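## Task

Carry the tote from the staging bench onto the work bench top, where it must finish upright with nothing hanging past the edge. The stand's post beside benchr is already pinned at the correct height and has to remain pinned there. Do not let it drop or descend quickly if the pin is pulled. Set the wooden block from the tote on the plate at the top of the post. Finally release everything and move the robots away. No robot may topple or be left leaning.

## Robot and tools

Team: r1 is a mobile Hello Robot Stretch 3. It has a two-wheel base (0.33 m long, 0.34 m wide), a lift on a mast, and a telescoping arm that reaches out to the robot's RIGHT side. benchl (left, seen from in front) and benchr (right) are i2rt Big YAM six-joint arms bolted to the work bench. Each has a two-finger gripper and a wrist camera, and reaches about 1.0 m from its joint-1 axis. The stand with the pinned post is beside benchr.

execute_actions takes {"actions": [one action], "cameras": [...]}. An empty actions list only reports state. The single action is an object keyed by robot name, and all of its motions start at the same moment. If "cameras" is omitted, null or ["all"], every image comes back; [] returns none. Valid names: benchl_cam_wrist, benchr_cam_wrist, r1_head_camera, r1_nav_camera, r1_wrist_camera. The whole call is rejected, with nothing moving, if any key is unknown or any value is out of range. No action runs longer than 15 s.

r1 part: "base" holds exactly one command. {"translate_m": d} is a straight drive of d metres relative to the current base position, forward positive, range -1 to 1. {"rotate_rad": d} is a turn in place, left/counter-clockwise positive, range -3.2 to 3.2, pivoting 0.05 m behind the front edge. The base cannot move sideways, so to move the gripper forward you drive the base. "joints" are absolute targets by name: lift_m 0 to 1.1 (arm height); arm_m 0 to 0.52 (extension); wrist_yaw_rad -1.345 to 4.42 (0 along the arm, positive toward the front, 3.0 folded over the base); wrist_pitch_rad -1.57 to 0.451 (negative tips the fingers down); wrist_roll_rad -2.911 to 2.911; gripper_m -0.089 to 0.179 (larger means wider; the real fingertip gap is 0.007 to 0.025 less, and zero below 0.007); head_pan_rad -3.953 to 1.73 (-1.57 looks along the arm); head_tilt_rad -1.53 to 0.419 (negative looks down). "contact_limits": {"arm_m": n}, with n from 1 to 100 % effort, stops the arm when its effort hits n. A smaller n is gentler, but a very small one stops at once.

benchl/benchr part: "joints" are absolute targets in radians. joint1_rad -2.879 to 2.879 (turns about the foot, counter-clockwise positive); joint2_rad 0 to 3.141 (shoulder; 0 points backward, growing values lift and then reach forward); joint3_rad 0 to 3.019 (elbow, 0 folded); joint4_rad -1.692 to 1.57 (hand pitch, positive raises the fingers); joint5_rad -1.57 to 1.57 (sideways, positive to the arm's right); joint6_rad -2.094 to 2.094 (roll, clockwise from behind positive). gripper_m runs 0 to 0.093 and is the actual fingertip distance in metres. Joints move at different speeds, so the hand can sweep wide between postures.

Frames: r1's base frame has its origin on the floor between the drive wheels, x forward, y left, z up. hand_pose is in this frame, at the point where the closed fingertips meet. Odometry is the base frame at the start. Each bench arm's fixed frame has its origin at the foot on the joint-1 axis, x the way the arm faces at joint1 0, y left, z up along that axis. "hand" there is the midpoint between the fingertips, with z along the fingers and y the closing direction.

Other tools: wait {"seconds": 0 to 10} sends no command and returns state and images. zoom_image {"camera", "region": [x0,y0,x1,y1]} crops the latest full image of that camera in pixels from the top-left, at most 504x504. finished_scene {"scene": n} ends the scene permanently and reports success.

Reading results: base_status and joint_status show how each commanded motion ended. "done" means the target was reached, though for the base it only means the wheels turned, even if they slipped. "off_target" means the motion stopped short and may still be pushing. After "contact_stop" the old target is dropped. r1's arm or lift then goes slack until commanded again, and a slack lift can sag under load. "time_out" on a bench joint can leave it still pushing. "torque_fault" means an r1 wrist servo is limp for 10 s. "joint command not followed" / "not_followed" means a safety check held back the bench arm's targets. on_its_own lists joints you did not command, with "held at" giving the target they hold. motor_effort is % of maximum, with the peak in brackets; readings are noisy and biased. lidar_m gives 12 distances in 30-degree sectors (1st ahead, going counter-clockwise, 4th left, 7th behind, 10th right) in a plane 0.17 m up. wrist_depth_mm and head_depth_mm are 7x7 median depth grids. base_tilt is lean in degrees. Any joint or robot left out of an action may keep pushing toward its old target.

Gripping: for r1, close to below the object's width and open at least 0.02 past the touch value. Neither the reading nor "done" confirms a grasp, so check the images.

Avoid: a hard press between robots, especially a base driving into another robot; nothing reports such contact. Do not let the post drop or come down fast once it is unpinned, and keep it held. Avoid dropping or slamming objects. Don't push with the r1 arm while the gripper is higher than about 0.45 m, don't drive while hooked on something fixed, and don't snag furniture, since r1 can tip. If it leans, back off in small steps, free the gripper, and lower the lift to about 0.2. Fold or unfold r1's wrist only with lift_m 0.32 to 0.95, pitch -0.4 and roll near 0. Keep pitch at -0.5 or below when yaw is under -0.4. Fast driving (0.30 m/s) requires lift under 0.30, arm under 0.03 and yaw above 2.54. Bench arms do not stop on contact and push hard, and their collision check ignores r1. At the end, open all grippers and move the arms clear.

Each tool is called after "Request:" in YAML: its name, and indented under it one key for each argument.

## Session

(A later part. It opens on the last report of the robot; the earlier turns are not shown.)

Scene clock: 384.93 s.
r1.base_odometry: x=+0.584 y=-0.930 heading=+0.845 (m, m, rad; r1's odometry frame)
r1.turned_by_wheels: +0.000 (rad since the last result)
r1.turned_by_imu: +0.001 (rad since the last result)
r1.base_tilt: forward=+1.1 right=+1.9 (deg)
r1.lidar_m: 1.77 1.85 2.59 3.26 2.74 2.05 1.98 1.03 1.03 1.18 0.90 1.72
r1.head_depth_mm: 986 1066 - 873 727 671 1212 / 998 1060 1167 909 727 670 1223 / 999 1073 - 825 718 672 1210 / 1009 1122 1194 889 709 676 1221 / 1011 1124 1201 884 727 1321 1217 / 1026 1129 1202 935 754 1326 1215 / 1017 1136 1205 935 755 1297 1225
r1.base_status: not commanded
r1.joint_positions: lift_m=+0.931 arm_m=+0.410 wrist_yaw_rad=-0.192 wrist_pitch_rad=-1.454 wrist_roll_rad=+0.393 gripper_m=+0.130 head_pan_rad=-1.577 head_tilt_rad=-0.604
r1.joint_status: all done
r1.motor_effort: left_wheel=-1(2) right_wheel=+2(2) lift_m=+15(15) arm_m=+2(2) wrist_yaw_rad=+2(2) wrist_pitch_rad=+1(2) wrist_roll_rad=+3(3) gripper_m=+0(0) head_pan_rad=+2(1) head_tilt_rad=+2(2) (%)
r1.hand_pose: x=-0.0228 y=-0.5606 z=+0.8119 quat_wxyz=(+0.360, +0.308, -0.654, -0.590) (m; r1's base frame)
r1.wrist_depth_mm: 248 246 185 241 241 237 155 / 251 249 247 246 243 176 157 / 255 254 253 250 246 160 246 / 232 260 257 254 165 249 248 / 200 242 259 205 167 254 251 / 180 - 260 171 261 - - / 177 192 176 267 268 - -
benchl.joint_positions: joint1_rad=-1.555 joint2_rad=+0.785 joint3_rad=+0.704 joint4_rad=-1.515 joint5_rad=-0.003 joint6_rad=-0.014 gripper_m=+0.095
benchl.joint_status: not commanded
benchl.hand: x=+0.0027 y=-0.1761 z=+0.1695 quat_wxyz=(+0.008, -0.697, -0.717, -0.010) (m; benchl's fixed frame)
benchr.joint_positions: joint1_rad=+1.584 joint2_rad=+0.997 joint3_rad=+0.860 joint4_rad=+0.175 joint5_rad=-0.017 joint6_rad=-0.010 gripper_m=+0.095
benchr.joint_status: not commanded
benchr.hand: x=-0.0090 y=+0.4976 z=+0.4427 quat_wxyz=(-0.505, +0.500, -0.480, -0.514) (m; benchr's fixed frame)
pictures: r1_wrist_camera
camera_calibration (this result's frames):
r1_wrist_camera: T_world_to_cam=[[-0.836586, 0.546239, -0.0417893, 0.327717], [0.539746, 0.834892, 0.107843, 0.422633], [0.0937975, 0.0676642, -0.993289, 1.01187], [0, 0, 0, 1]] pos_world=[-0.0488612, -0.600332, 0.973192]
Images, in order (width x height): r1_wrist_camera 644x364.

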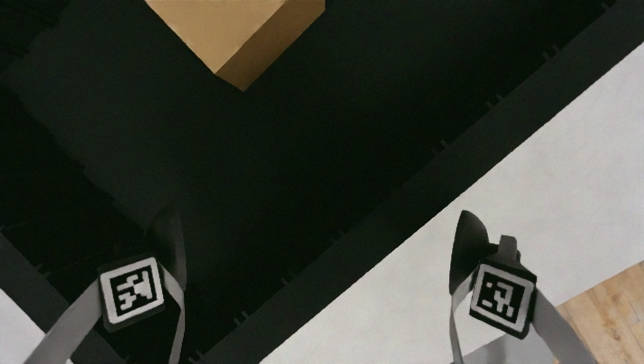

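Request:
execute_actions:
  actions:
    - {"r1":{"joints":{"lift_m":1.02}}}
  cameras: []

Request:
execute_actions:
  actions:
    - {"r1":{"joints":{"wrist_roll_rad":-0.15,"wrist_yaw_rad":0,"arm_m":0.51,"wrist_pitch_rad":-1.35}}}
  cameras: ["r1_wrist_camera"]

Scene clock: 393.67 s.
r1.base_odometry: x=+0.584 y=-0.930 heading=+0.845 (m, m, rad; r1's odometry frame)
r1.turned_by_wheels: +0.000 (rad since the last result)
r1.turned_by_imu: +0.001 (rad since the last result)
r1.base_tilt: forward=+1.1 right=+1.9 (deg)
r1.lidar_m: 1.77 1.86 2.59 3.25 2.74 2.04 1.98 1.03 1.03 1.18 0.90 1.72
r1.head_depth_mm: - 1108 1170 869 726 669 1218 / - 1128 1170 901 722 676 1209 / - - 1126 837 718 669 1214 / 1000 1106 1171 892 710 673 1212 / 1010 1124 1196 881 730 1322 1218 / 1011 1129 1216 936 750 1332 1229 / 1023 1139 1211 935 755 1299 1222
r1.base_status: not commanded
r1.joint_positions: lift_m=+1.019 arm_m=+0.410 wrist_yaw_rad=-0.192 wrist_pitch_rad=-1.453 wrist_roll_rad=+0.393 gripper_m=+0.130 head_pan_rad=-1.577 head_tilt_rad=-0.604
r1.joint_status: all done
r1.motor_effort: left_wheel=-1(2) right_wheel=+2(2) lift_m=+37(45) arm_m=+2(2) wrist_yaw_rad=+2(2) wrist_pitch_rad=+0(0) wrist_roll_rad=+3(3) gripper_m=+0(0) head_pan_rad=+1(1) head_tilt_rad=+2(2) (%)
r1.hand_pose: x=-0.0228 y=-0.5607 z=+0.9008 quat_wxyz=(+0.360, +0.308, -0.654, -0.590) (m; r1's base frame)
r1.wrist_depth_mm: 257 307 273 312 320 321 317 / 294 338 338 334 329 247 330 / 273 344 345 340 305 332 332 / 357 313 348 344 340 335 336 / 360 269 355 262 346 344 - / 369 - 275 355 351 - - / 371 372 365 372 - - -
benchl.joint_positions: joint1_rad=-1.555 joint2_rad=+0.785 joint3_rad=+0.704 joint4_rad=-1.515 joint5_rad=-0.003 joint6_rad=-0.014 gripper_m=+0.095
benchl.joint_status: not commanded
benchl.hand: x=+0.0027 y=-0.1761 z=+0.1695 quat_wxyz=(+0.008, -0.697, -0.717, -0.010) (m; benchl's fixed frame)
benchr.joint_positions: joint1_rad=+1.584 joint2_rad=+0.997 joint3_rad=+0.860 joint4_rad=+0.175 joint5_rad=-0.017 joint6_rad=-0.010 gripper_m=+0.095
benchr.joint_status: not commanded
benchr.hand: x=-0.0090 y=+0.4976 z=+0.4427 quat_wxyz=(-0.505, +0.500, -0.480, -0.514) (m; benchr's fixed frame)
pictures: none
No camera images: the call's "cameras" was empty. Leave "cameras" out to get every camera's image.

Scene clock: 395.63 s.
r1.base_odometry: x=+0.584 y=-0.930 heading=+0.845 (m, m, rad; r1's odometry frame)
r1.turned_by_wheels: +0.000 (rad since the last result)
r1.turned_by_imu: +0.000 (rad since the last result)
r1.base_tilt: forward=+1.0 right=+1.9 (deg)
r1.lidar_m: 1.77 1.86 2.59 3.14 2.74 2.04 1.98 1.03 1.03 1.18 0.90 1.72
r1.head_depth_mm: - 1111 1169 870 726 671 1210 / - 1113 1168 900 726 671 1212 / - - 1165 835 716 675 1220 / 1000 1111 1199 894 710 674 1214 / 1008 1119 1194 882 727 1322 1214 / 1013 1122 1204 935 753 1329 1216 / 1017 1136 1219 937 750 1295 1214
r1.base_status: not commanded
r1.joint_positions: lift_m=+1.019 arm_m=+0.510 wrist_yaw_rad=-0.002 wrist_pitch_rad=-1.355 wrist_roll_rad=-0.143 gripper_m=+0.130 head_pan_rad=-1.577 head_tilt_rad=-0.604
r1.joint_status: all done
r1.motor_effort: left_wheel=-2(2) right_wheel=+2(2) lift_m=+37(37) arm_m=+3(4) wrist_yaw_rad=+2(5) wrist_pitch_rad=+1(2) wrist_roll_rad=-4(4) gripper_m=+0(1) head_pan_rad=+1(2) head_tilt_rad=+2(2) (%)
r1.hand_pose: x=-0.0217 y=-0.6861 z=+0.9027 quat_wxyz=(+0.589, +0.473, -0.510, -0.411) (m; r1's base frame)
r1.wrist_depth_mm: 341 349 347 350 351 359 363 / 342 255 258 261 266 267 268 / 342 287 345 287 352 356 300 / 340 284 344 288 349 352 301 / 342 261 346 348 353 361 304 / 341 - 344 347 355 - 302 / 341 283 342 347 351 337 287
benchl.joint_positions: joint1_rad=-1.555 joint2_rad=+0.785 joint3_rad=+0.704 joint4_rad=-1.515 joint5_rad=-0.003 joint6_rad=-0.014 gripper_m=+0.095
benchl.joint_status: not commanded
benchl.hand: x=+0.0027 y=-0.1761 z=+0.1695 quat_wxyz=(+0.008, -0.697, -0.717, -0.010) (m; benchl's fixed frame)
benchr.joint_positions: joint1_rad=+1.584 joint2_rad=+0.997 joint3_rad=+0.860 joint4_rad=+0.175 joint5_rad=-0.017 joint6_rad=-0.010 gripper_m=+0.095
benchr.joint_status: not commanded
benchr.hand: x=-0.0090 y=+0.4976 z=+0.4427 quat_wxyz=(-0.505, +0.500, -0.480, -0.514) (m; benchr's fixed frame)
pictures: r1_wrist_camera
camera_calibration (this result's frames):
r1_wrist_camera: T_world_to_cam=[[-0.989378, -0.141408, 0.0337006, -0.142259], [-0.141375, 0.98995, 0.00339451, 0.702949], [-0.0338419, -0.00140595, -0.999426, 1.06577], [0, 0, 0, 1]] pos_world=[-0.00530094, -0.714503, 1.06757]
Images, in order (width x height): r1_wrist_camera 644x364.

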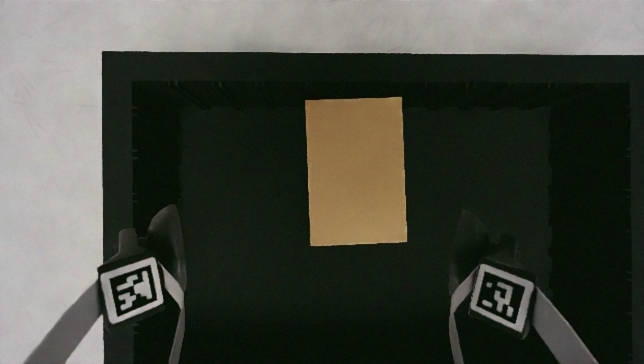

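Request:
execute_actions:
  actions:
    - {"r1":{"base":{"translate_m":-0.02},"joints":{"lift_m":0.875,"wrist_pitch_rad":-1.25}}}
  cameras: ["r1_wrist_camera"]

Request:
execute_actions:
  actions:
    - {"r1":{"joints":{"gripper_m":0.035}}}
  cameras: ["r1_wrist_camera"]

Request:
execute_actions:
  actions:
    - {"r1":{"joints":{"lift_m":0.92}}}
  cameras: ["r1_wrist_camera","r1_head_camera"]

Scene clock: 406.73 s.
r1.base_odometry: x=+0.571 y=-0.945 heading=+0.845 (m, m, rad; r1's odometry frame)
r1.turned_by_wheels: +0.000 (rad since the last result)
r1.turned_by_imu: +0.001 (rad since the last result)
r1.base_tilt: forward=+1.1 right=+2.0 (deg)
r1.lidar_m: 1.79 1.87 2.61 3.15 2.71 2.02 1.96 1.03 1.01 1.18 0.91 1.72
r1.head_depth_mm: 988 1087 1191 - 725 671 1220 / 992 1080 1114 903 725 671 1211 / 1000 1081 - 837 726 673 1213 / 1004 1114 1193 887 709 674 1213 / 1011 1123 1187 868 713 1323 1223 / 1021 1127 1210 935 749 1330 1224 / 1019 1126 1213 937 754 1303 1226
r1.base_status: done
r1.joint_positions: lift_m=+0.876 arm_m=+0.510 wrist_yaw_rad=-0.002 wrist_pitch_rad=-1.257 wrist_roll_rad=-0.143 gripper_m=+0.130 head_pan_rad=-1.577 head_tilt_rad=-0.604
r1.joint_status: all done
r1.motor_effort: left_wheel=-1(6) right_wheel=+1(3) lift_m=+13(31) arm_m=+3(3) wrist_yaw_rad=+1(2) wrist_pitch_rad=+2(0) wrist_roll_rad=-4(4) gripper_m=+0(0) head_pan_rad=+3(2) head_tilt_rad=+2(2) (%)
r1.hand_pose: x=-0.0217 y=-0.7109 z=+0.7631 quat_wxyz=(+0.611, +0.444, -0.530, -0.386) (m; r1's base frame)
r1.wrist_depth_mm: 126 126 127 128 130 132 134 / 173 175 163 153 154 179 175 / 203 206 208 150 152 217 222 / 201 203 205 148 150 216 219 / 199 200 201 145 147 214 216 / 195 - 199 143 146 - 213 / 194 193 197 141 144 205 209
benchl.joint_positions: joint1_rad=-1.555 joint2_rad=+0.785 joint3_rad=+0.704 joint4_rad=-1.515 joint5_rad=-0.003 joint6_rad=-0.014 gripper_m=+0.095
benchl.joint_status: not commanded
benchl.hand: x=+0.0027 y=-0.1761 z=+0.1695 quat_wxyz=(+0.008, -0.697, -0.717, -0.010) (m; benchl's fixed frame)
benchr.joint_positions: joint1_rad=+1.584 joint2_rad=+0.997 joint3_rad=+0.860 joint4_rad=+0.175 joint5_rad=-0.017 joint6_rad=-0.010 gripper_m=+0.095
benchr.joint_status: not commanded
benchr.hand: x=-0.0090 y=+0.4976 z=+0.4427 quat_wxyz=(-0.505, +0.500, -0.480, -0.514) (m; benchr's fixed frame)
pictures: r1_wrist_camera
camera_calibration (this result's frames):
r1_wrist_camera: T_world_to_cam=[[-0.989359, -0.137516, 0.0475221, -0.148884], [-0.14146, 0.985554, -0.0931247, 0.798463], [-0.0340294, -0.0988562, -0.99452, 0.853271], [0, 0, 0, 1]] pos_world=[-0.00531272, -0.723052, 0.930027]
Images, in order (width x height): r1_wrist_camera 644x364.

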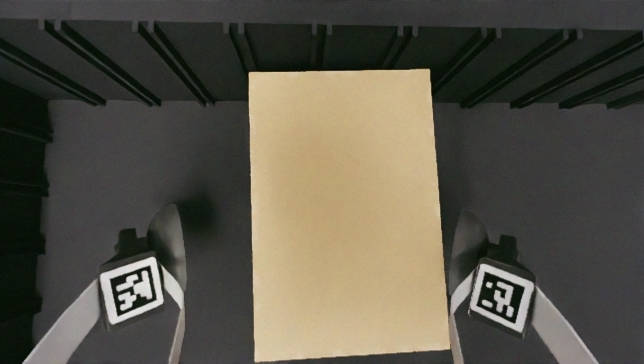

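Scene clock: 408.17 s.
r1.base_odometry: x=+0.571 y=-0.945 heading=+0.845 (m, m, rad; r1's odometry frame)
r1.turned_by_wheels: +0.000 (rad since the last result)
r1.turned_by_imu: +0.000 (rad since the last result)
r1.base_tilt: forward=+1.1 right=+2.0 (deg)
r1.lidar_m: 1.79 1.87 2.61 3.14 2.71 2.02 1.96 1.04 1.01 1.18 0.91 1.72
r1.head_depth_mm: 985 1094 1185 - 726 669 1208 / 994 1082 1115 900 729 672 1216 / 994 1084 - 853 721 673 1226 / 1002 1114 1189 867 711 673 1217 / 1012 1115 1194 872 712 1331 1216 / 1014 1126 1205 937 754 1325 1219 / 1023 1139 1210 935 752 1306 1217
r1.base_status: not commanded
r1.joint_positions: lift_m=+0.876 arm_m=+0.510 wrist_yaw_rad=-0.002 wrist_pitch_rad=-1.255 wrist_roll_rad=-0.145 gripper_m=+0.036 head_pan_rad=-1.577 head_tilt_rad=-0.604
r1.joint_status: all done
r1.motor_effort: left_wheel=-2(6) right_wheel=+2(8) lift_m=+14(14) arm_m=+3(3) wrist_yaw_rad=+2(1) wrist_pitch_rad=+2(2) wrist_roll_rad=-3(4) gripper_m=-16(92) head_pan_rad=+2(2) head_tilt_rad=+2(2) (%)
r1.hand_pose: x=-0.0217 y=-0.7114 z=+0.7632 quat_wxyz=(+0.612, +0.444, -0.530, -0.385) (m; r1's base frame)
r1.wrist_depth_mm: 126 127 127 129 130 132 133 / 173 173 150 151 156 180 174 / 204 207 147 149 214 219 222 / 200 202 144 146 211 215 219 / 197 200 141 143 146 212 215 / 195 196 138 141 144 208 212 / 192 195 137 139 200 205 208
benchl.joint_positions: joint1_rad=-1.555 joint2_rad=+0.785 joint3_rad=+0.704 joint4_rad=-1.515 joint5_rad=-0.003 joint6_rad=-0.014 gripper_m=+0.095
benchl.joint_status: not commanded
benchl.hand: x=+0.0027 y=-0.1761 z=+0.1695 quat_wxyz=(+0.008, -0.697, -0.717, -0.010) (m; benchl's fixed frame)
benchr.joint_positions: joint1_rad=+1.584 joint2_rad=+0.997 joint3_rad=+0.860 joint4_rad=+0.175 joint5_rad=-0.017 joint6_rad=-0.010 gripper_m=+0.095
benchr.joint_status: not commanded
benchr.hand: x=-0.0090 y=+0.4976 z=+0.4427 quat_wxyz=(-0.505, +0.500, -0.480, -0.514) (m; benchr's fixed frame)
pictures: r1_wrist_camera
camera_calibration (this result's frames):
r1_wrist_camera: T_world_to_cam=[[-0.989133, -0.138866, 0.0482959, -0.15051], [-0.142954, 0.985142, -0.0951823, 0.800251], [-0.0343606, -0.101052, -0.994288, 0.851551], [0, 0, 0, 1]] pos_world=[-0.00521565, -0.72321, 0.930125]
Images, in order (width x height): r1_wrist_camera 644x364.

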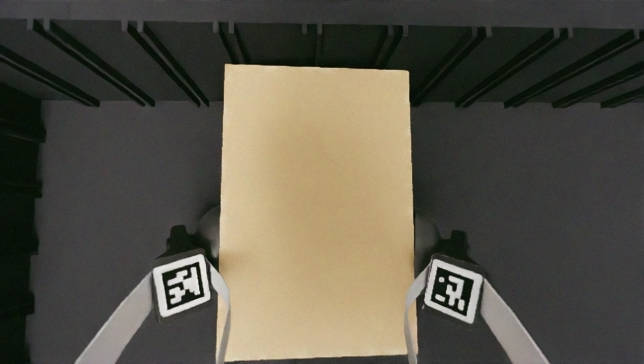

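Scene clock: 409.40 s.
r1.base_odometry: x=+0.571 y=-0.945 heading=+0.845 (m, m, rad; r1's odometry frame)
r1.turned_by_wheels: +0.000 (rad since the last result)
r1.turned_by_imu: +0.000 (rad since the last result)
r1.base_tilt: forward=+1.2 right=+2.0 (deg)
r1.lidar_m: 1.79 1.87 2.62 3.15 2.71 2.02 1.96 1.03 1.01 1.18 0.91 1.72
r1.head_depth_mm: 986 1074 - 886 726 671 1204 / 988 - 1163 904 725 672 1213 / 1004 - 1139 840 720 670 1219 / 998 1118 1190 865 711 672 1222 / 1007 1117 1194 865 712 1322 1225 / 1019 1126 1207 934 751 1326 1222 / 1018 1142 1212 941 755 1305 1225
r1.base_status: not commanded
r1.joint_positions: lift_m=+0.919 arm_m=+0.510 wrist_yaw_rad=-0.002 wrist_pitch_rad=-1.257 wrist_roll_rad=-0.145 gripper_m=+0.036 head_pan_rad=-1.577 head_tilt_rad=-0.604
r1.joint_status: all done
r1.motor_effort: left_wheel=-2(3) right_wheel=+2(3) lift_m=+39(40) arm_m=+3(3) wrist_yaw_rad=+1(1) wrist_pitch_rad=+1(1) wrist_roll_rad=-3(3) gripper_m=-17(16) head_pan_rad=+3(3) head_tilt_rad=+2(2) (%)
r1.hand_pose: x=-0.0217 y=-0.7109 z=+0.8069 quat_wxyz=(+0.612, +0.444, -0.529, -0.386) (m; r1's base frame)
r1.wrist_depth_mm: 256 260 264 270 271 277 281 / 174 174 168 154 174 181 184 / 220 248 148 150 236 266 254 / 219 246 145 146 257 263 259 / 219 244 141 144 147 257 259 / 217 237 139 140 144 254 257 / 218 235 136 139 244 252 252
benchl.joint_positions: joint1_rad=-1.555 joint2_rad=+0.785 joint3_rad=+0.704 joint4_rad=-1.515 joint5_rad=-0.003 joint6_rad=-0.014 gripper_m=+0.095
benchl.joint_status: not commanded
benchl.hand: x=+0.0027 y=-0.1761 z=+0.1695 quat_wxyz=(+0.008, -0.697, -0.717, -0.010) (m; benchl's fixed frame)
benchr.joint_positions: joint1_rad=+1.584 joint2_rad=+0.997 joint3_rad=+0.860 joint4_rad=+0.175 joint5_rad=-0.017 joint6_rad=-0.010 gripper_m=+0.095
benchr.joint_status: not commanded
benchr.hand: x=-0.0090 y=+0.4976 z=+0.4427 quat_wxyz=(-0.505, +0.500, -0.480, -0.514) (m; benchr's fixed frame)
pictures: r1_head_camera (sideways: a quarter turn clockwise sets it upright), r1_wrist_camera
camera_calibration (this result's frames):
r1_head_camera: T_world_to_cam=[[-0.0125366, 0.595863, -0.802988, 1.06554], [0.999393, 0.0335781, 0.00931387, -0.012235], [0.0325126, -0.802384, -0.595922, 0.732632], [0, 0, 0, 1]] pos_world=[0.00176616, -0.0466556, 1.29233]
r1_wrist_camera: T_world_to_cam=[[-0.989133, -0.138963, 0.0480105, -0.152385], [-0.142952, 0.985333, -0.0931868, 0.802432], [-0.0343568, -0.0990374, -0.99449, 0.896604], [0, 0, 0, 1]] pos_world=[-0.0052154, -0.723041, 0.973756]
Images, in order (width x height): r1_head_camera 896x504, r1_wrist_camera 644x364.

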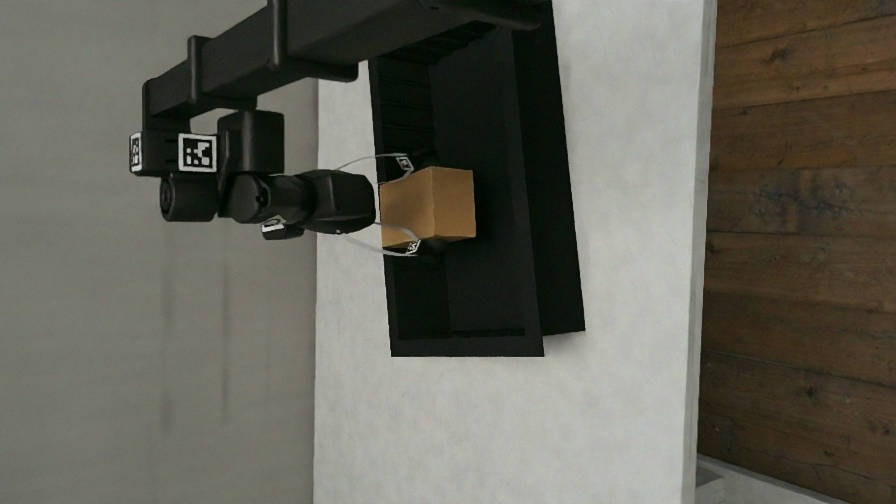

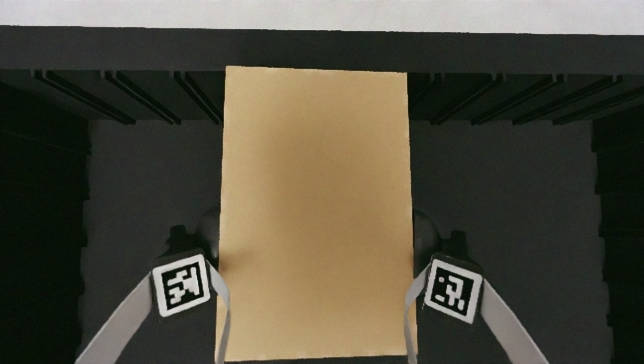

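Request:
execute_actions:
  actions:
    - {"r1":{"joints":{"lift_m":1.03,"gripper_m":0.03,"head_pan_rad":1.57,"head_tilt_rad":-0.3}}}
  cameras: []

Request:
execute_actions:
  actions:
    - {"r1":{"joints":{"arm_m":0.0}}}
  cameras: ["r1_nav_camera","r1_head_camera","r1_wrist_camera"]

Scene clock: 418.10 s.
r1.base_odometry: x=+0.571 y=-0.945 heading=+0.845 (m, m, rad; r1's odometry frame)
r1.turned_by_wheels: +0.000 (rad since the last result)
r1.turned_by_imu: +0.001 (rad since the last result)
r1.base_tilt: forward=+1.0 right=+2.0 (deg)
r1.lidar_m: 1.79 1.87 2.62 3.15 2.71 2.02 1.96 1.03 1.01 1.18 0.91 1.72
r1.head_depth_mm: 3066 3190 3435 3572 2392 1818 1467 / 3048 3250 3430 3465 2391 1824 1472 / 3054 3134 3356 3323 2447 1815 1474 / 3045 3242 3376 3627 2398 1824 1464 / 3063 3255 3433 3595 2417 1827 1469 / 3104 3296 3469 3427 2433 1826 1470 / 3115 3373 - - - - -
r1.base_status: not commanded
r1.joint_positions: lift_m=+1.029 arm_m=+0.510 wrist_yaw_rad=-0.002 wrist_pitch_rad=-1.257 wrist_roll_rad=-0.145 gripper_m=+0.031 head_pan_rad=+1.563 head_tilt_rad=-0.309
r1.joint_status: all done
r1.motor_effort: left_wheel=-2(2) right_wheel=+2(2) lift_m=+39(43) arm_m=+3(2) wrist_yaw_rad=+1(2) wrist_pitch_rad=+2(1) wrist_roll_rad=-3(3) gripper_m=-18(48) head_pan_rad=+2(32) head_tilt_rad=+4(24) (%)
r1.hand_pose: x=-0.0217 y=-0.7108 z=+0.9169 quat_wxyz=(+0.611, +0.444, -0.529, -0.386) (m; r1's base frame)
r1.wrist_depth_mm: 371 369 378 384 393 400 409 / 366 371 374 153 388 395 399 / 359 277 148 149 288 298 397 / 354 322 144 146 377 377 310 / 347 325 141 144 147 369 308 / 346 278 138 140 143 369 310 / 334 342 135 139 247 359 293
benchl.joint_positions: joint1_rad=-1.555 joint2_rad=+0.785 joint3_rad=+0.704 joint4_rad=-1.515 joint5_rad=-0.003 joint6_rad=-0.014 gripper_m=+0.095
benchl.joint_status: not commanded
benchl.hand: x=+0.0027 y=-0.1761 z=+0.1695 quat_wxyz=(+0.008, -0.697, -0.717, -0.010) (m; benchl's fixed frame)
benchr.joint_positions: joint1_rad=+1.584 joint2_rad=+0.997 joint3_rad=+0.860 joint4_rad=+0.175 joint5_rad=-0.017 joint6_rad=-0.010 gripper_m=+0.095
benchr.joint_status: not commanded
benchr.hand: x=-0.0090 y=+0.4976 z=+0.4427 quat_wxyz=(-0.505, +0.500, -0.480, -0.514) (m; benchr's fixed frame)
pictures: none
No camera images: the call's "cameras" was empty. Leave "cameras" out to get every camera's image.

Scene clock: 423.03 s.
r1.base_odometry: x=+0.571 y=-0.945 heading=+0.845 (m, m, rad; r1's odometry frame)
r1.turned_by_wheels: +0.000 (rad since the last result)
r1.turned_by_imu: +0.001 (rad since the last result)
r1.base_tilt: forward=+1.1 right=+1.9 (deg)
r1.lidar_m: 1.79 1.87 2.62 3.14 2.71 2.03 1.96 1.03 1.01 1.18 0.91 1.72
r1.head_depth_mm: 3078 3170 3416 3518 2383 1826 1462 / 2983 3229 3366 3373 2421 1833 1465 / 3107 3174 3404 3357 2382 1815 1472 / 3050 3240 3449 3571 2422 1826 1474 / 3129 3293 3403 3655 2441 1835 1468 / 3095 3284 3397 3339 2426 1831 1492 / 3158 3333 - - - - -
r1.base_status: not commanded
r1.joint_positions: lift_m=+1.029 arm_m=+0.000 wrist_yaw_rad=+0.000 wrist_pitch_rad=-1.258 wrist_roll_rad=-0.146 gripper_m=+0.031 head_pan_rad=+1.563 head_tilt_rad=-0.309
r1.joint_status: all done
r1.motor_effort: left_wheel=-2(2) right_wheel=+2(2) lift_m=+39(39) arm_m=-2(3) wrist_yaw_rad=+0(2) wrist_pitch_rad=+2(2) wrist_roll_rad=-3(3) gripper_m=-17(18) head_pan_rad=+3(3) head_tilt_rad=+5(4) (%)
r1.hand_pose: x=-0.0216 y=-0.2014 z=+0.9168 quat_wxyz=(+0.612, +0.445, -0.528, -0.385) (m; r1's base frame)
r1.wrist_depth_mm: - - 395 391 393 404 404 / - - - 153 407 402 405 / - - 148 149 - - - / - - 145 146 - - - / - - 141 144 147 - - / - - 138 140 143 - - / - - 136 138 - - -
benchl.joint_positions: joint1_rad=-1.555 joint2_rad=+0.785 joint3_rad=+0.704 joint4_rad=-1.515 joint5_rad=-0.003 joint6_rad=-0.014 gripper_m=+0.095
benchl.joint_status: not commanded
benchl.hand: x=+0.0027 y=-0.1761 z=+0.1695 quat_wxyz=(+0.008, -0.697, -0.717, -0.010) (m; benchl's fixed frame)
benchr.joint_positions: joint1_rad=+1.584 joint2_rad=+0.997 joint3_rad=+0.860 joint4_rad=+0.175 joint5_rad=-0.017 joint6_rad=-0.010 gripper_m=+0.095
benchr.joint_status: not commanded
benchr.hand: x=-0.0090 y=+0.4976 z=+0.4427 quat_wxyz=(-0.505, +0.500, -0.480, -0.514) (m; benchr's fixed frame)
pictures: r1_head_camera (sideways: a quarter turn clockwise sets it upright), r1_nav_camera (sideways: a quarter turn counterclockwise sets it upright), r1_wrist_camera
camera_calibration (this result's frames):
r1_head_camera: T_world_to_cam=[[0.0133604, -0.336864, -0.941458, 1.246], [-0.999467, -0.032539, -0.00254073, 0.0153901], [-0.0297783, 0.940991, -0.33712, 0.39626], [0, 0, 0, 1]] pos_world=[0.0105349, 0.0473554, 1.30668]
r1_nav_camera: T_world_to_cam=[[-0.0101979, 0.299563, 0.954022, -1.20003], [0.999302, -0.0312255, 0.0204868, 0.0204439], [0.0359269, 0.953565, -0.299035, 0.348817], [0, 0, 0, 1]] pos_world=[-0.0451994, 0.0275037, 1.24875]
r1_wrist_camera: T_world_to_cam=[[-0.988709, -0.141902, 0.0481515, -0.0874479], [-0.145869, 0.984974, -0.0924567, 0.309826], [-0.0343082, -0.0984365, -0.994552, 1.0566], [0, 0, 0, 1]] pos_world=[-0.00501628, -0.213571, 1.0837]
Images, in order (width x height): r1_head_camera 896x504, r1_nav_camera 672x504, r1_wrist_camera 644x364.

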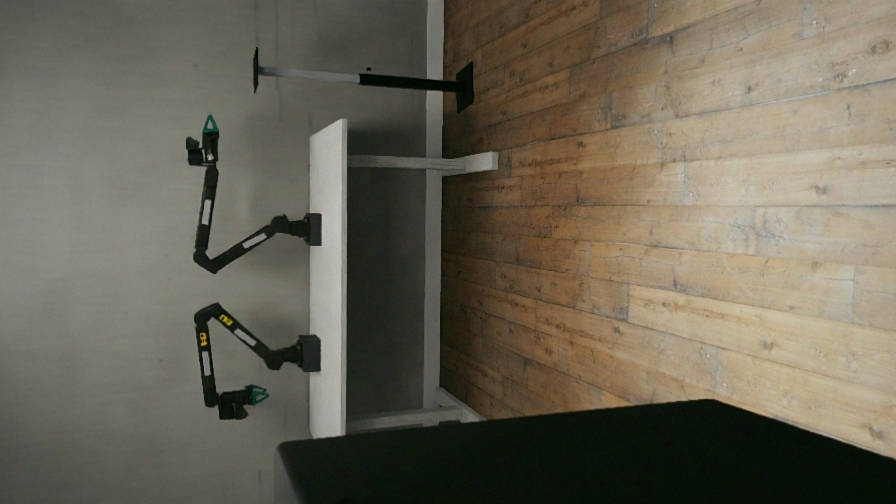

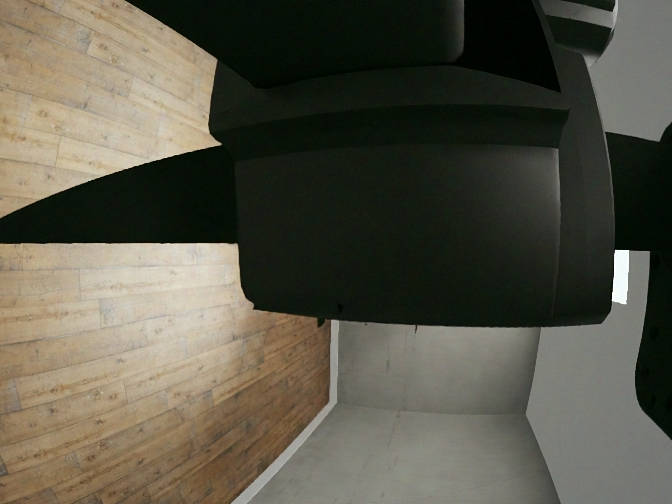

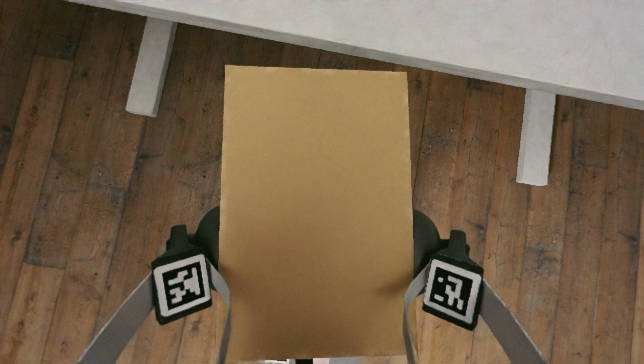

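Request:
execute_actions:
  actions:
    - {"r1":{"base":{"rotate_rad":1.30},"joints":{"head_pan_rad":0,"head_tilt_rad":-0.35}},"benchr":{"joints":{"joint2_rad":0.5,"joint3_rad":0.5,"joint4_rad":0}}}
  cameras: []

Request:
execute_actions:
  actions:
    - {"r1":{"base":{"translate_m":1.0}}}
  cameras: []

Request:
execute_actions:
  actions:
    - {"r1":{"base":{"translate_m":0.8},"joints":{"lift_m":1.09}}}
  cameras: ["r1_head_camera","r1_nav_camera"]

Scene clock: 445.70 s.
r1.base_odometry: x=+0.571 y=-0.945 heading=+2.144 (m, m, rad; r1's odometry frame)
r1.turned_by_wheels: +1.300 (rad since the last result)
r1.turned_by_imu: +1.315 (rad since the last result)
r1.base_tilt: forward=+1.0 right=+2.0 (deg)
r1.lidar_m: 3.13 3.26 2.26 1.96 1.97 1.01 1.18 1.18 0.91 1.79 1.79 2.09
r1.head_depth_mm: 3197 3338 3452 3179 2288 1742 1417 / 3265 3393 3670 3284 2280 1765 1433 / 3172 3353 3589 3210 2263 1760 1436 / 3179 3295 3562 3283 2280 1745 1431 / 3036 3227 3334 3244 2309 1755 1427 / 2987 3182 3341 3315 2303 1755 1429 / 2948 3057 3312 3283 2324 1780 1433
r1.base_status: done
r1.joint_positions: lift_m=+1.029 arm_m=+0.000 wrist_yaw_rad=+0.000 wrist_pitch_rad=-1.258 wrist_roll_rad=-0.146 gripper_m=+0.031 head_pan_rad=+0.007 head_tilt_rad=-0.345
r1.joint_status: all done
r1.motor_effort: left_wheel=-3(7) right_wheel=+4(6) lift_m=+39(39) arm_m=-2(2) wrist_yaw_rad=+0(0) wrist_pitch_rad=+2(2) wrist_roll_rad=-3(3) gripper_m=-18(18) head_pan_rad=-3(33) head_tilt_rad=-2(9) (%)
r1.hand_pose: x=-0.0216 y=-0.2014 z=+0.9168 quat_wxyz=(+0.612, +0.445, -0.528, -0.385) (m; r1's base frame)
r1.wrist_depth_mm: - - - - - - 407 / - - - 153 - - 406 / - - 147 148 - - 402 / - - 145 146 - - 407 / - - 140 144 147 - - / - - 139 141 143 - - / - - 136 138 - - -
benchl.joint_positions: joint1_rad=-1.555 joint2_rad=+0.785 joint3_rad=+0.704 joint4_rad=-1.515 joint5_rad=-0.003 joint6_rad=-0.014 gripper_m=+0.095
benchl.joint_status: not commanded
benchl.hand: x=+0.0027 y=-0.1761 z=+0.1695 quat_wxyz=(+0.008, -0.697, -0.717, -0.010) (m; benchl's fixed frame)
benchr.joint_positions: joint1_rad=+1.584 joint2_rad=+0.500 joint3_rad=+0.508 joint4_rad=+0.017 joint5_rad=-0.017 joint6_rad=-0.010 gripper_m=+0.095
benchr.joint_status: all done
benchr.hand: x=-0.0070 y=+0.3498 z=+0.3808 quat_wxyz=(-0.501, +0.504, -0.483, -0.511) (m; benchr's fixed frame)
pictures: none
No camera images: the call's "cameras" was empty. Leave "cameras" out to get every camera's image.

Scene clock: 456.93 s.
r1.base_odometry: x=+0.028 y=-0.105 heading=+2.144 (m, m, rad; r1's odometry frame)
r1.turned_by_wheels: +0.000 (rad since the last result)
r1.turned_by_imu: +0.004 (rad since the last result)
r1.base_tilt: forward=+1.1 right=+1.9 (deg)
r1.lidar_m: 2.18 2.18 2.54 2.21 2.21 1.96 1.95 1.73 1.77 1.55 1.54 1.80
r1.head_depth_mm: 2397 2550 2766 2898 2275 1749 1421 / 2386 2552 2709 2890 2278 1752 1425 / 2319 2463 2645 2860 2255 1733 1422 / 2258 2431 2561 2729 2291 1751 1424 / 2243 2371 2547 2732 2275 1767 1438 / 2181 2333 2393 2645 2280 1762 1427 / 2169 2267 2389 2655 2299 1758 1436
r1.base_status: done
r1.joint_positions: lift_m=+1.029 arm_m=+0.000 wrist_yaw_rad=+0.000 wrist_pitch_rad=-1.258 wrist_roll_rad=-0.146 gripper_m=+0.031 head_pan_rad=+0.007 head_tilt_rad=-0.346
r1.joint_status: not commanded
r1.motor_effort: left_wheel=-3(4) right_wheel=+3(7) lift_m=+39(39) arm_m=-2(2) wrist_yaw_rad=-1(0) wrist_pitch_rad=+2(2) wrist_roll_rad=-3(3) gripper_m=-18(19) head_pan_rad=-4(3) head_tilt_rad=-2(2) (%)
r1.hand_pose: x=-0.0216 y=-0.2014 z=+0.9168 quat_wxyz=(+0.612, +0.445, -0.528, -0.385) (m; r1's base frame)
r1.wrist_depth_mm: - - - - - - - / - - - 153 - - - / - - 148 149 - - - / - - 145 146 - - - / - - 141 143 146 - - / - - 138 140 143 - - / - - 137 138 - - -
benchl.joint_positions: joint1_rad=-1.555 joint2_rad=+0.785 joint3_rad=+0.704 joint4_rad=-1.515 joint5_rad=-0.003 joint6_rad=-0.014 gripper_m=+0.095
benchl.joint_status: not commanded
benchl.hand: x=+0.0027 y=-0.1761 z=+0.1695 quat_wxyz=(+0.008, -0.697, -0.717, -0.010) (m; benchl's fixed frame)
benchr.joint_positions: joint1_rad=+1.584 joint2_rad=+0.500 joint3_rad=+0.508 joint4_rad=+0.017 joint5_rad=-0.017 joint6_rad=-0.010 gripper_m=+0.095
benchr.joint_status: not commanded
benchr.hand: x=-0.0070 y=+0.3498 z=+0.3808 quat_wxyz=(-0.501, +0.504, -0.483, -0.511) (m; benchr's fixed frame)
pictures: none
No camera images: the call's "cameras" was empty. Leave "cameras" out to get every camera's image.

Scene clock: 466.43 s.
r1.base_odometry: x=-0.406 y=+0.567 heading=+2.144 (m, m, rad; r1's odometry frame)
r1.turned_by_wheels: +0.000 (rad since the last result)
r1.turned_by_imu: +0.003 (rad since the last result)
r1.base_tilt: forward=+1.1 right=+1.9 (deg)
r1.lidar_m: 1.49 1.42 2.01 2.41 2.40 2.81 2.73 2.66 1.55 1.35 1.35 1.57
r1.head_depth_mm: 1681 1806 1949 2132 2205 1742 1419 / 1655 1780 1903 2043 2169 1748 1412 / 1629 1738 1853 2022 2127 1750 1429 / 1603 1701 1825 1939 2112 1760 1433 / 1557 1656 1765 1899 2036 1727 1429 / 1551 1642 1745 1862 2015 1759 1422 / 1511 1594 1725 1500 1551 1652 1410
r1.base_status: done
r1.joint_positions: lift_m=+1.089 arm_m=+0.000 wrist_yaw_rad=+0.000 wrist_pitch_rad=-1.258 wrist_roll_rad=-0.146 gripper_m=+0.031 head_pan_rad=+0.007 head_tilt_rad=-0.346
r1.joint_status: all done
r1.motor_effort: left_wheel=-3(4) right_wheel=+4(8) lift_m=+39(41) arm_m=-2(2) wrist_yaw_rad=+0(0) wrist_pitch_rad=+2(2) wrist_roll_rad=-3(3) gripper_m=-18(19) head_pan_rad=-3(3) head_tilt_rad=-2(2) (%)
r1.hand_pose: x=-0.0216 y=-0.2014 z=+0.9769 quat_wxyz=(+0.612, +0.445, -0.528, -0.385) (m; r1's base frame)
r1.wrist_depth_mm: - - - - - - - / - - - 153 - - - / - - 147 149 - - - / - - 145 146 - - - / - - 141 143 147 - - / - - 138 140 143 - - / - - 136 138 - - -
benchl.joint_positions: joint1_rad=-1.555 joint2_rad=+0.785 joint3_rad=+0.704 joint4_rad=-1.515 joint5_rad=-0.003 joint6_rad=-0.014 gripper_m=+0.095
benchl.joint_status: not commanded
benchl.hand: x=+0.0027 y=-0.1761 z=+0.1695 quat_wxyz=(+0.008, -0.697, -0.717, -0.010) (m; benchl's fixed frame)
benchr.joint_positions: joint1_rad=+1.584 joint2_rad=+0.500 joint3_rad=+0.508 joint4_rad=+0.017 joint5_rad=-0.017 joint6_rad=-0.010 gripper_m=+0.095
benchr.joint_status: not commanded
benchr.hand: x=-0.0070 y=+0.3498 z=+0.3808 quat_wxyz=(-0.501, +0.504, -0.483, -0.511) (m; benchr's fixed frame)
pictures: r1_head_camera (sideways: a quarter turn clockwise sets it upright), r1_nav_camera (sideways: a quarter turn counterclockwise sets it upright)
camera_calibration (this result's frames):
r1_head_camera: T_world_to_cam=[[-0.370321, -0.0186619, -0.928716, 1.2317], [-0.0476206, 0.998865, -0.00108301, 0.00768596], [0.927682, 0.043825, -0.370789, 0.434237], [0, 0, 0, 1]] pos_world=[0.0536577, -0.00372173, 1.30492]
r1_nav_camera: T_world_to_cam=[[0.333548, 0.0149427, 0.942615, -1.18724], [-0.0154514, -0.999653, 0.0213144, 0.0255574], [0.942607, -0.021674, -0.333201, 0.387752], [0, 0, 0, 1]] pos_world=[0.0308971, 0.0516932, 1.24776]
Images, in order (width x height): r1_head_camera 896x504, r1_nav_camera 672x504.

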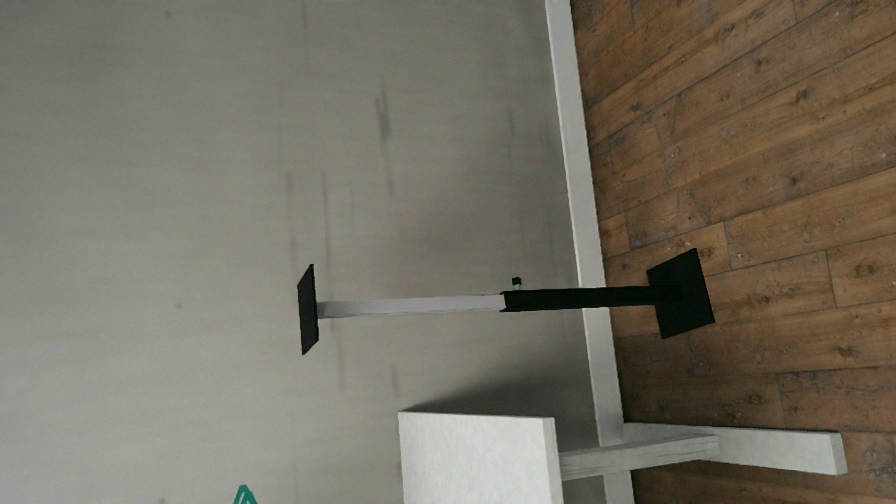

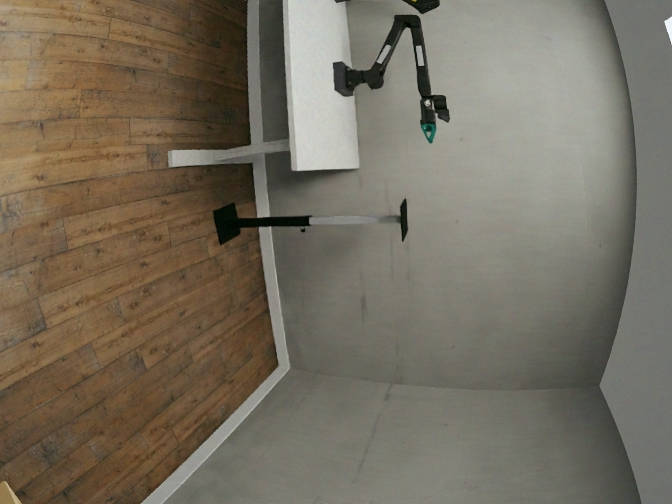

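Request:
execute_actions:
  actions:
    - {"r1":{"base":{"rotate_rad":0.79},"joints":{"lift_m":0.95}}}
  cameras: []

Request:
execute_actions:
  actions:
    - {"r1":{"base":{"translate_m":0.7}}}
  cameras: []

Request:
execute_actions:
  actions:
    - {"r1":{"base":{"rotate_rad":1.01},"joints":{"head_pan_rad":-1.57,"head_tilt_rad":-0.7}}}
  cameras: ["r1_head_camera","r1_nav_camera"]

Scene clock: 490.40 s.
r1.base_odometry: x=-0.406 y=+0.567 heading=+2.934 (m, m, rad; r1's odometry frame)
r1.turned_by_wheels: +0.790 (rad since the last result)
r1.turned_by_imu: +0.799 (rad since the last result)
r1.base_tilt: forward=+1.1 right=+2.0 (deg)
r1.lidar_m: 1.92 2.03 2.40 2.51 2.99 2.48 1.90 1.40 1.35 1.40 1.90 1.42
r1.head_depth_mm: 1592 1655 1745 1470 2008 1756 1411 / 1677 1718 1832 1478 2127 1758 1437 / 1777 1838 1992 1476 2222 1761 1439 / 1892 1980 1983 1586 2289 1749 1424 / 2013 2068 2203 1811 2312 1749 1422 / 2145 2313 2450 2102 2209 1755 1438 / 2321 2461 2716 2899 2301 1754 1439
r1.base_status: done
r1.joint_positions: lift_m=+0.951 arm_m=+0.000 wrist_yaw_rad=+0.000 wrist_pitch_rad=-1.258 wrist_roll_rad=-0.146 gripper_m=+0.031 head_pan_rad=+0.007 head_tilt_rad=-0.346
r1.joint_status: all done
r1.motor_effort: left_wheel=-4(8) right_wheel=+3(8) lift_m=+15(39) arm_m=-2(2) wrist_yaw_rad=+0(0) wrist_pitch_rad=+2(2) wrist_roll_rad=-3(2) gripper_m=-18(18) head_pan_rad=-2(2) head_tilt_rad=-2(2) (%)
r1.hand_pose: x=-0.0216 y=-0.2014 z=+0.8380 quat_wxyz=(+0.612, +0.445, -0.528, -0.385) (m; r1's base frame)
r1.wrist_depth_mm: - - - - - - - / - - - 152 - - - / - - 148 149 - - - / - - 145 147 - - - / - - 141 144 146 - - / 976 989 138 141 143 - - / 955 976 136 138 143 - -
benchl.joint_positions: joint1_rad=-1.555 joint2_rad=+0.785 joint3_rad=+0.704 joint4_rad=-1.515 joint5_rad=-0.003 joint6_rad=-0.014 gripper_m=+0.095
benchl.joint_status: not commanded
benchl.hand: x=+0.0027 y=-0.1761 z=+0.1695 quat_wxyz=(+0.008, -0.697, -0.717, -0.010) (m; benchl's fixed frame)
benchr.joint_positions: joint1_rad=+1.584 joint2_rad=+0.500 joint3_rad=+0.508 joint4_rad=+0.017 joint5_rad=-0.017 joint6_rad=-0.010 gripper_m=+0.095
benchr.joint_status: not commanded
benchr.hand: x=-0.0070 y=+0.3498 z=+0.3808 quat_wxyz=(-0.501, +0.504, -0.483, -0.511) (m; benchr's fixed frame)
pictures: none
No camera images: the call's "cameras" was empty. Leave "cameras" out to get every camera's image.

Scene clock: 498.37 s.
r1.base_odometry: x=-1.091 y=+0.712 heading=+2.934 (m, m, rad; r1's odometry frame)
r1.turned_by_wheels: +0.000 (rad since the last result)
r1.turned_by_imu: +0.002 (rad since the last result)
r1.base_tilt: forward=+1.0 right=+1.9 (deg)
r1.lidar_m: 1.30 1.34 2.05 2.13 2.95 3.09 2.39 1.76 1.71 1.74 1.02 0.82
r1.head_depth_mm: 1060 1122 1166 1240 987 786 641 / 1120 1186 989 1321 1028 789 659 / 1181 1237 1345 1390 1029 786 698 / 1257 1300 1417 1396 1032 786 1394 / 1342 1415 1519 1245 1031 818 1419 / 1429 1499 1661 1490 1032 887 1440 / 1527 1672 1850 1487 1037 1606 1433
r1.base_status: done
r1.joint_positions: lift_m=+0.951 arm_m=+0.000 wrist_yaw_rad=+0.000 wrist_pitch_rad=-1.258 wrist_roll_rad=-0.146 gripper_m=+0.031 head_pan_rad=+0.007 head_tilt_rad=-0.346
r1.joint_status: not commanded
r1.motor_effort: left_wheel=-4(4) right_wheel=+3(7) lift_m=+14(14) arm_m=-2(2) wrist_yaw_rad=+0(0) wrist_pitch_rad=+2(2) wrist_roll_rad=-3(3) gripper_m=-19(18) head_pan_rad=-3(3) head_tilt_rad=-2(2) (%)
r1.hand_pose: x=-0.0216 y=-0.2014 z=+0.8380 quat_wxyz=(+0.612, +0.445, -0.528, -0.385) (m; r1's base frame)
r1.wrist_depth_mm: - - - - - - - / - - - 152 - - - / - - 148 150 - - - / 997 - 145 146 - - - / 991 984 140 144 146 - - / 975 992 138 141 143 - - / 966 980 136 138 142 - -
benchl.joint_positions: joint1_rad=-1.555 joint2_rad=+0.785 joint3_rad=+0.704 joint4_rad=-1.515 joint5_rad=-0.003 joint6_rad=-0.014 gripper_m=+0.095
benchl.joint_status: not commanded
benchl.hand: x=+0.0027 y=-0.1761 z=+0.1695 quat_wxyz=(+0.008, -0.697, -0.717, -0.010) (m; benchl's fixed frame)
benchr.joint_positions: joint1_rad=+1.584 joint2_rad=+0.500 joint3_rad=+0.508 joint4_rad=+0.017 joint5_rad=-0.017 joint6_rad=-0.010 gripper_m=+0.095
benchr.joint_status: not commanded
benchr.hand: x=-0.0070 y=+0.3498 z=+0.3808 quat_wxyz=(-0.501, +0.504, -0.483, -0.511) (m; benchr's fixed frame)
pictures: none
No camera images: the call's "cameras" was empty. Leave "cameras" out to get every camera's image.

Scene clock: 500.90 s.
r1.base_odometry: x=-1.091 y=+0.712 heading=-2.340 (m, m, rad; r1's odometry frame)
r1.turned_by_wheels: +1.010 (rad since the last result)
r1.turned_by_imu: +1.021 (rad since the last result)
r1.base_tilt: forward=+1.1 right=+1.9 (deg)
r1.lidar_m: 2.05 2.11 2.83 3.10 2.49 1.78 1.70 1.76 1.02 0.82 1.28 1.34
r1.head_depth_mm: 1070 1201 1315 849 - - - / 1064 1210 1036 834 - - - / 1078 1207 1042 832 - - - / 1078 1209 1040 834 732 1276 1117 / 1079 1147 1002 833 747 1341 1176 / 1079 977 1005 836 750 1345 1173 / 1063 1212 1050 841 753 1344 1184
r1.base_status: done
r1.joint_positions: lift_m=+0.951 arm_m=+0.000 wrist_yaw_rad=+0.000 wrist_pitch_rad=-1.258 wrist_roll_rad=-0.146 gripper_m=+0.031 head_pan_rad=-1.563 head_tilt_rad=-0.691
r1.joint_status: all done
r1.motor_effort: left_wheel=-4(8) right_wheel=+4(8) lift_m=+15(15) arm_m=-2(2) wrist_yaw_rad=+0(0) wrist_pitch_rad=+1(2) wrist_roll_rad=-3(3) gripper_m=-18(19) head_pan_rad=-3(31) head_tilt_rad=-5(27) (%)
r1.hand_pose: x=-0.0216 y=-0.2014 z=+0.8380 quat_wxyz=(+0.612, +0.445, -0.528, -0.385) (m; r1's base frame)
r1.wrist_depth_mm: - - - - - - - / 994 - - 152 - - - / - - 148 150 - - - / 998 - 144 147 - - - / 991 997 141 144 146 - - / 989 - 139 141 142 - - / 944 984 136 139 142 - -
benchl.joint_positions: joint1_rad=-1.555 joint2_rad=+0.785 joint3_rad=+0.704 joint4_rad=-1.515 joint5_rad=-0.003 joint6_rad=-0.014 gripper_m=+0.095
benchl.joint_status: not commanded
benchl.hand: x=+0.0027 y=-0.1761 z=+0.1695 quat_wxyz=(+0.008, -0.697, -0.717, -0.010) (m; benchl's fixed frame)
benchr.joint_positions: joint1_rad=+1.584 joint2_rad=+0.500 joint3_rad=+0.508 joint4_rad=+0.017 joint5_rad=-0.017 joint6_rad=-0.010 gripper_m=+0.095
benchr.joint_status: not commanded
benchr.hand: x=-0.0070 y=+0.3498 z=+0.3808 quat_wxyz=(-0.501, +0.504, -0.483, -0.511) (m; benchr's fixed frame)
pictures: r1_head_camera (sideways: a quarter turn clockwise sets it upright), r1_nav_camera (sideways: a quarter turn counterclockwise sets it upright)
camera_calibration (this result's frames):
r1_head_camera: T_world_to_cam=[[-0.021232, 0.662994, -0.748324, 0.994343], [0.998846, 0.0463167, 0.0126953, -0.0166326], [0.0430768, -0.747191, -0.663212, 0.820101], [0, 0, 0, 1]] pos_world=[0.00239808, -0.0457011, 1.2882]
r1_nav_camera: T_world_to_cam=[[0.0175403, -0.633107, 0.773866, -0.965226], [-0.999597, 0.00617264, 0.0277066, 0.0232499], [-0.022318, -0.77404, -0.632743, 0.78339], [0, 0, 0, 1]] pos_world=[0.0576546, -0.00485996, 1.242]
Images, in order (width x height): r1_head_camera 896x504, r1_nav_camera 672x504.

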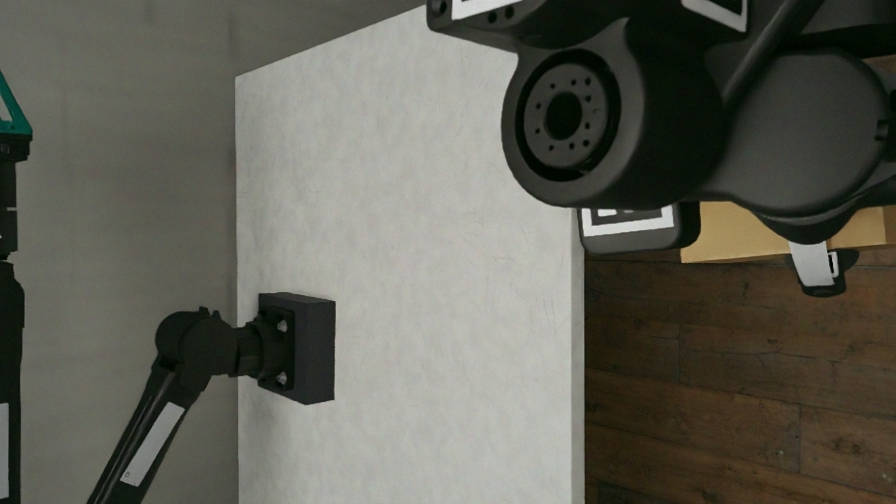

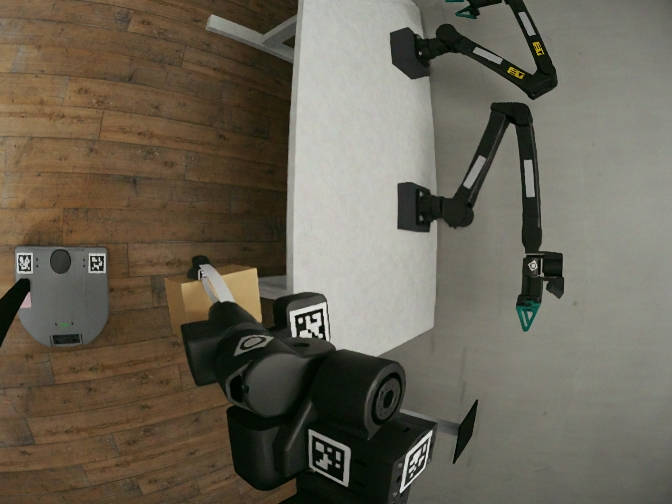

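Request:
execute_actions:
  actions:
    - {"r1":{"joints":{"arm_m":0.42,"lift_m":0.92}}}
  cameras: []

Scene clock: 510.77 s.
r1.base_odometry: x=-1.091 y=+0.712 heading=-2.340 (m, m, rad; r1's odometry frame)
r1.turned_by_wheels: +0.000 (rad since the last result)
r1.turned_by_imu: +0.001 (rad since the last result)
r1.base_tilt: forward=+1.1 right=+2.0 (deg)
r1.lidar_m: 2.05 2.11 2.82 3.10 2.49 1.79 1.71 1.76 1.03 0.82 1.28 1.34
r1.head_depth_mm: 1071 - 1029 825 739 1334 1168 / 1052 - 1032 829 741 1340 1169 / 1050 - 953 762 748 1325 1174 / 1073 1213 1044 809 744 1341 1180 / 1076 1156 995 836 749 1334 1171 / 1075 971 1001 838 754 1341 1173 / 1063 1211 1057 843 753 1343 1178
r1.base_status: not commanded
r1.joint_positions: lift_m=+0.921 arm_m=+0.420 wrist_yaw_rad=+0.000 wrist_pitch_rad=-1.258 wrist_roll_rad=-0.146 gripper_m=+0.031 head_pan_rad=-1.563 head_tilt_rad=-0.691
r1.joint_status: all done
r1.motor_effort: left_wheel=-3(3) right_wheel=+4(3) lift_m=+14(15) arm_m=+3(3) wrist_yaw_rad=+0(0) wrist_pitch_rad=+2(1) wrist_roll_rad=-3(3) gripper_m=-18(18) head_pan_rad=-2(3) head_tilt_rad=-4(4) (%)
r1.hand_pose: x=-0.0216 y=-0.6207 z=+0.8080 quat_wxyz=(+0.612, +0.445, -0.528, -0.385) (m; r1's base frame)
r1.wrist_depth_mm: 256 259 266 268 274 278 284 / 255 258 257 153 270 273 280 / 250 254 147 150 265 270 274 / 249 248 145 146 260 266 270 / 243 250 141 144 146 260 265 / 239 242 138 141 143 260 262 / 237 239 136 139 195 254 258
benchl.joint_positions: joint1_rad=-1.555 joint2_rad=+0.785 joint3_rad=+0.704 joint4_rad=-1.515 joint5_rad=-0.003 joint6_rad=-0.014 gripper_m=+0.095
benchl.joint_status: not commanded
benchl.hand: x=+0.0027 y=-0.1761 z=+0.1695 quat_wxyz=(+0.008, -0.697, -0.717, -0.010) (m; benchl's fixed frame)
benchr.joint_positions: joint1_rad=+1.584 joint2_rad=+0.500 joint3_rad=+0.508 joint4_rad=+0.017 joint5_rad=-0.017 joint6_rad=-0.010 gripper_m=+0.095
benchr.joint_status: not commanded
benchr.hand: x=-0.0070 y=+0.3498 z=+0.3808 quat_wxyz=(-0.501, +0.504, -0.483, -0.511) (m; benchr's fixed frame)
pictures: none
No camera images: the call's "cameras" was empty. Leave "cameras" out to get every camera's image.


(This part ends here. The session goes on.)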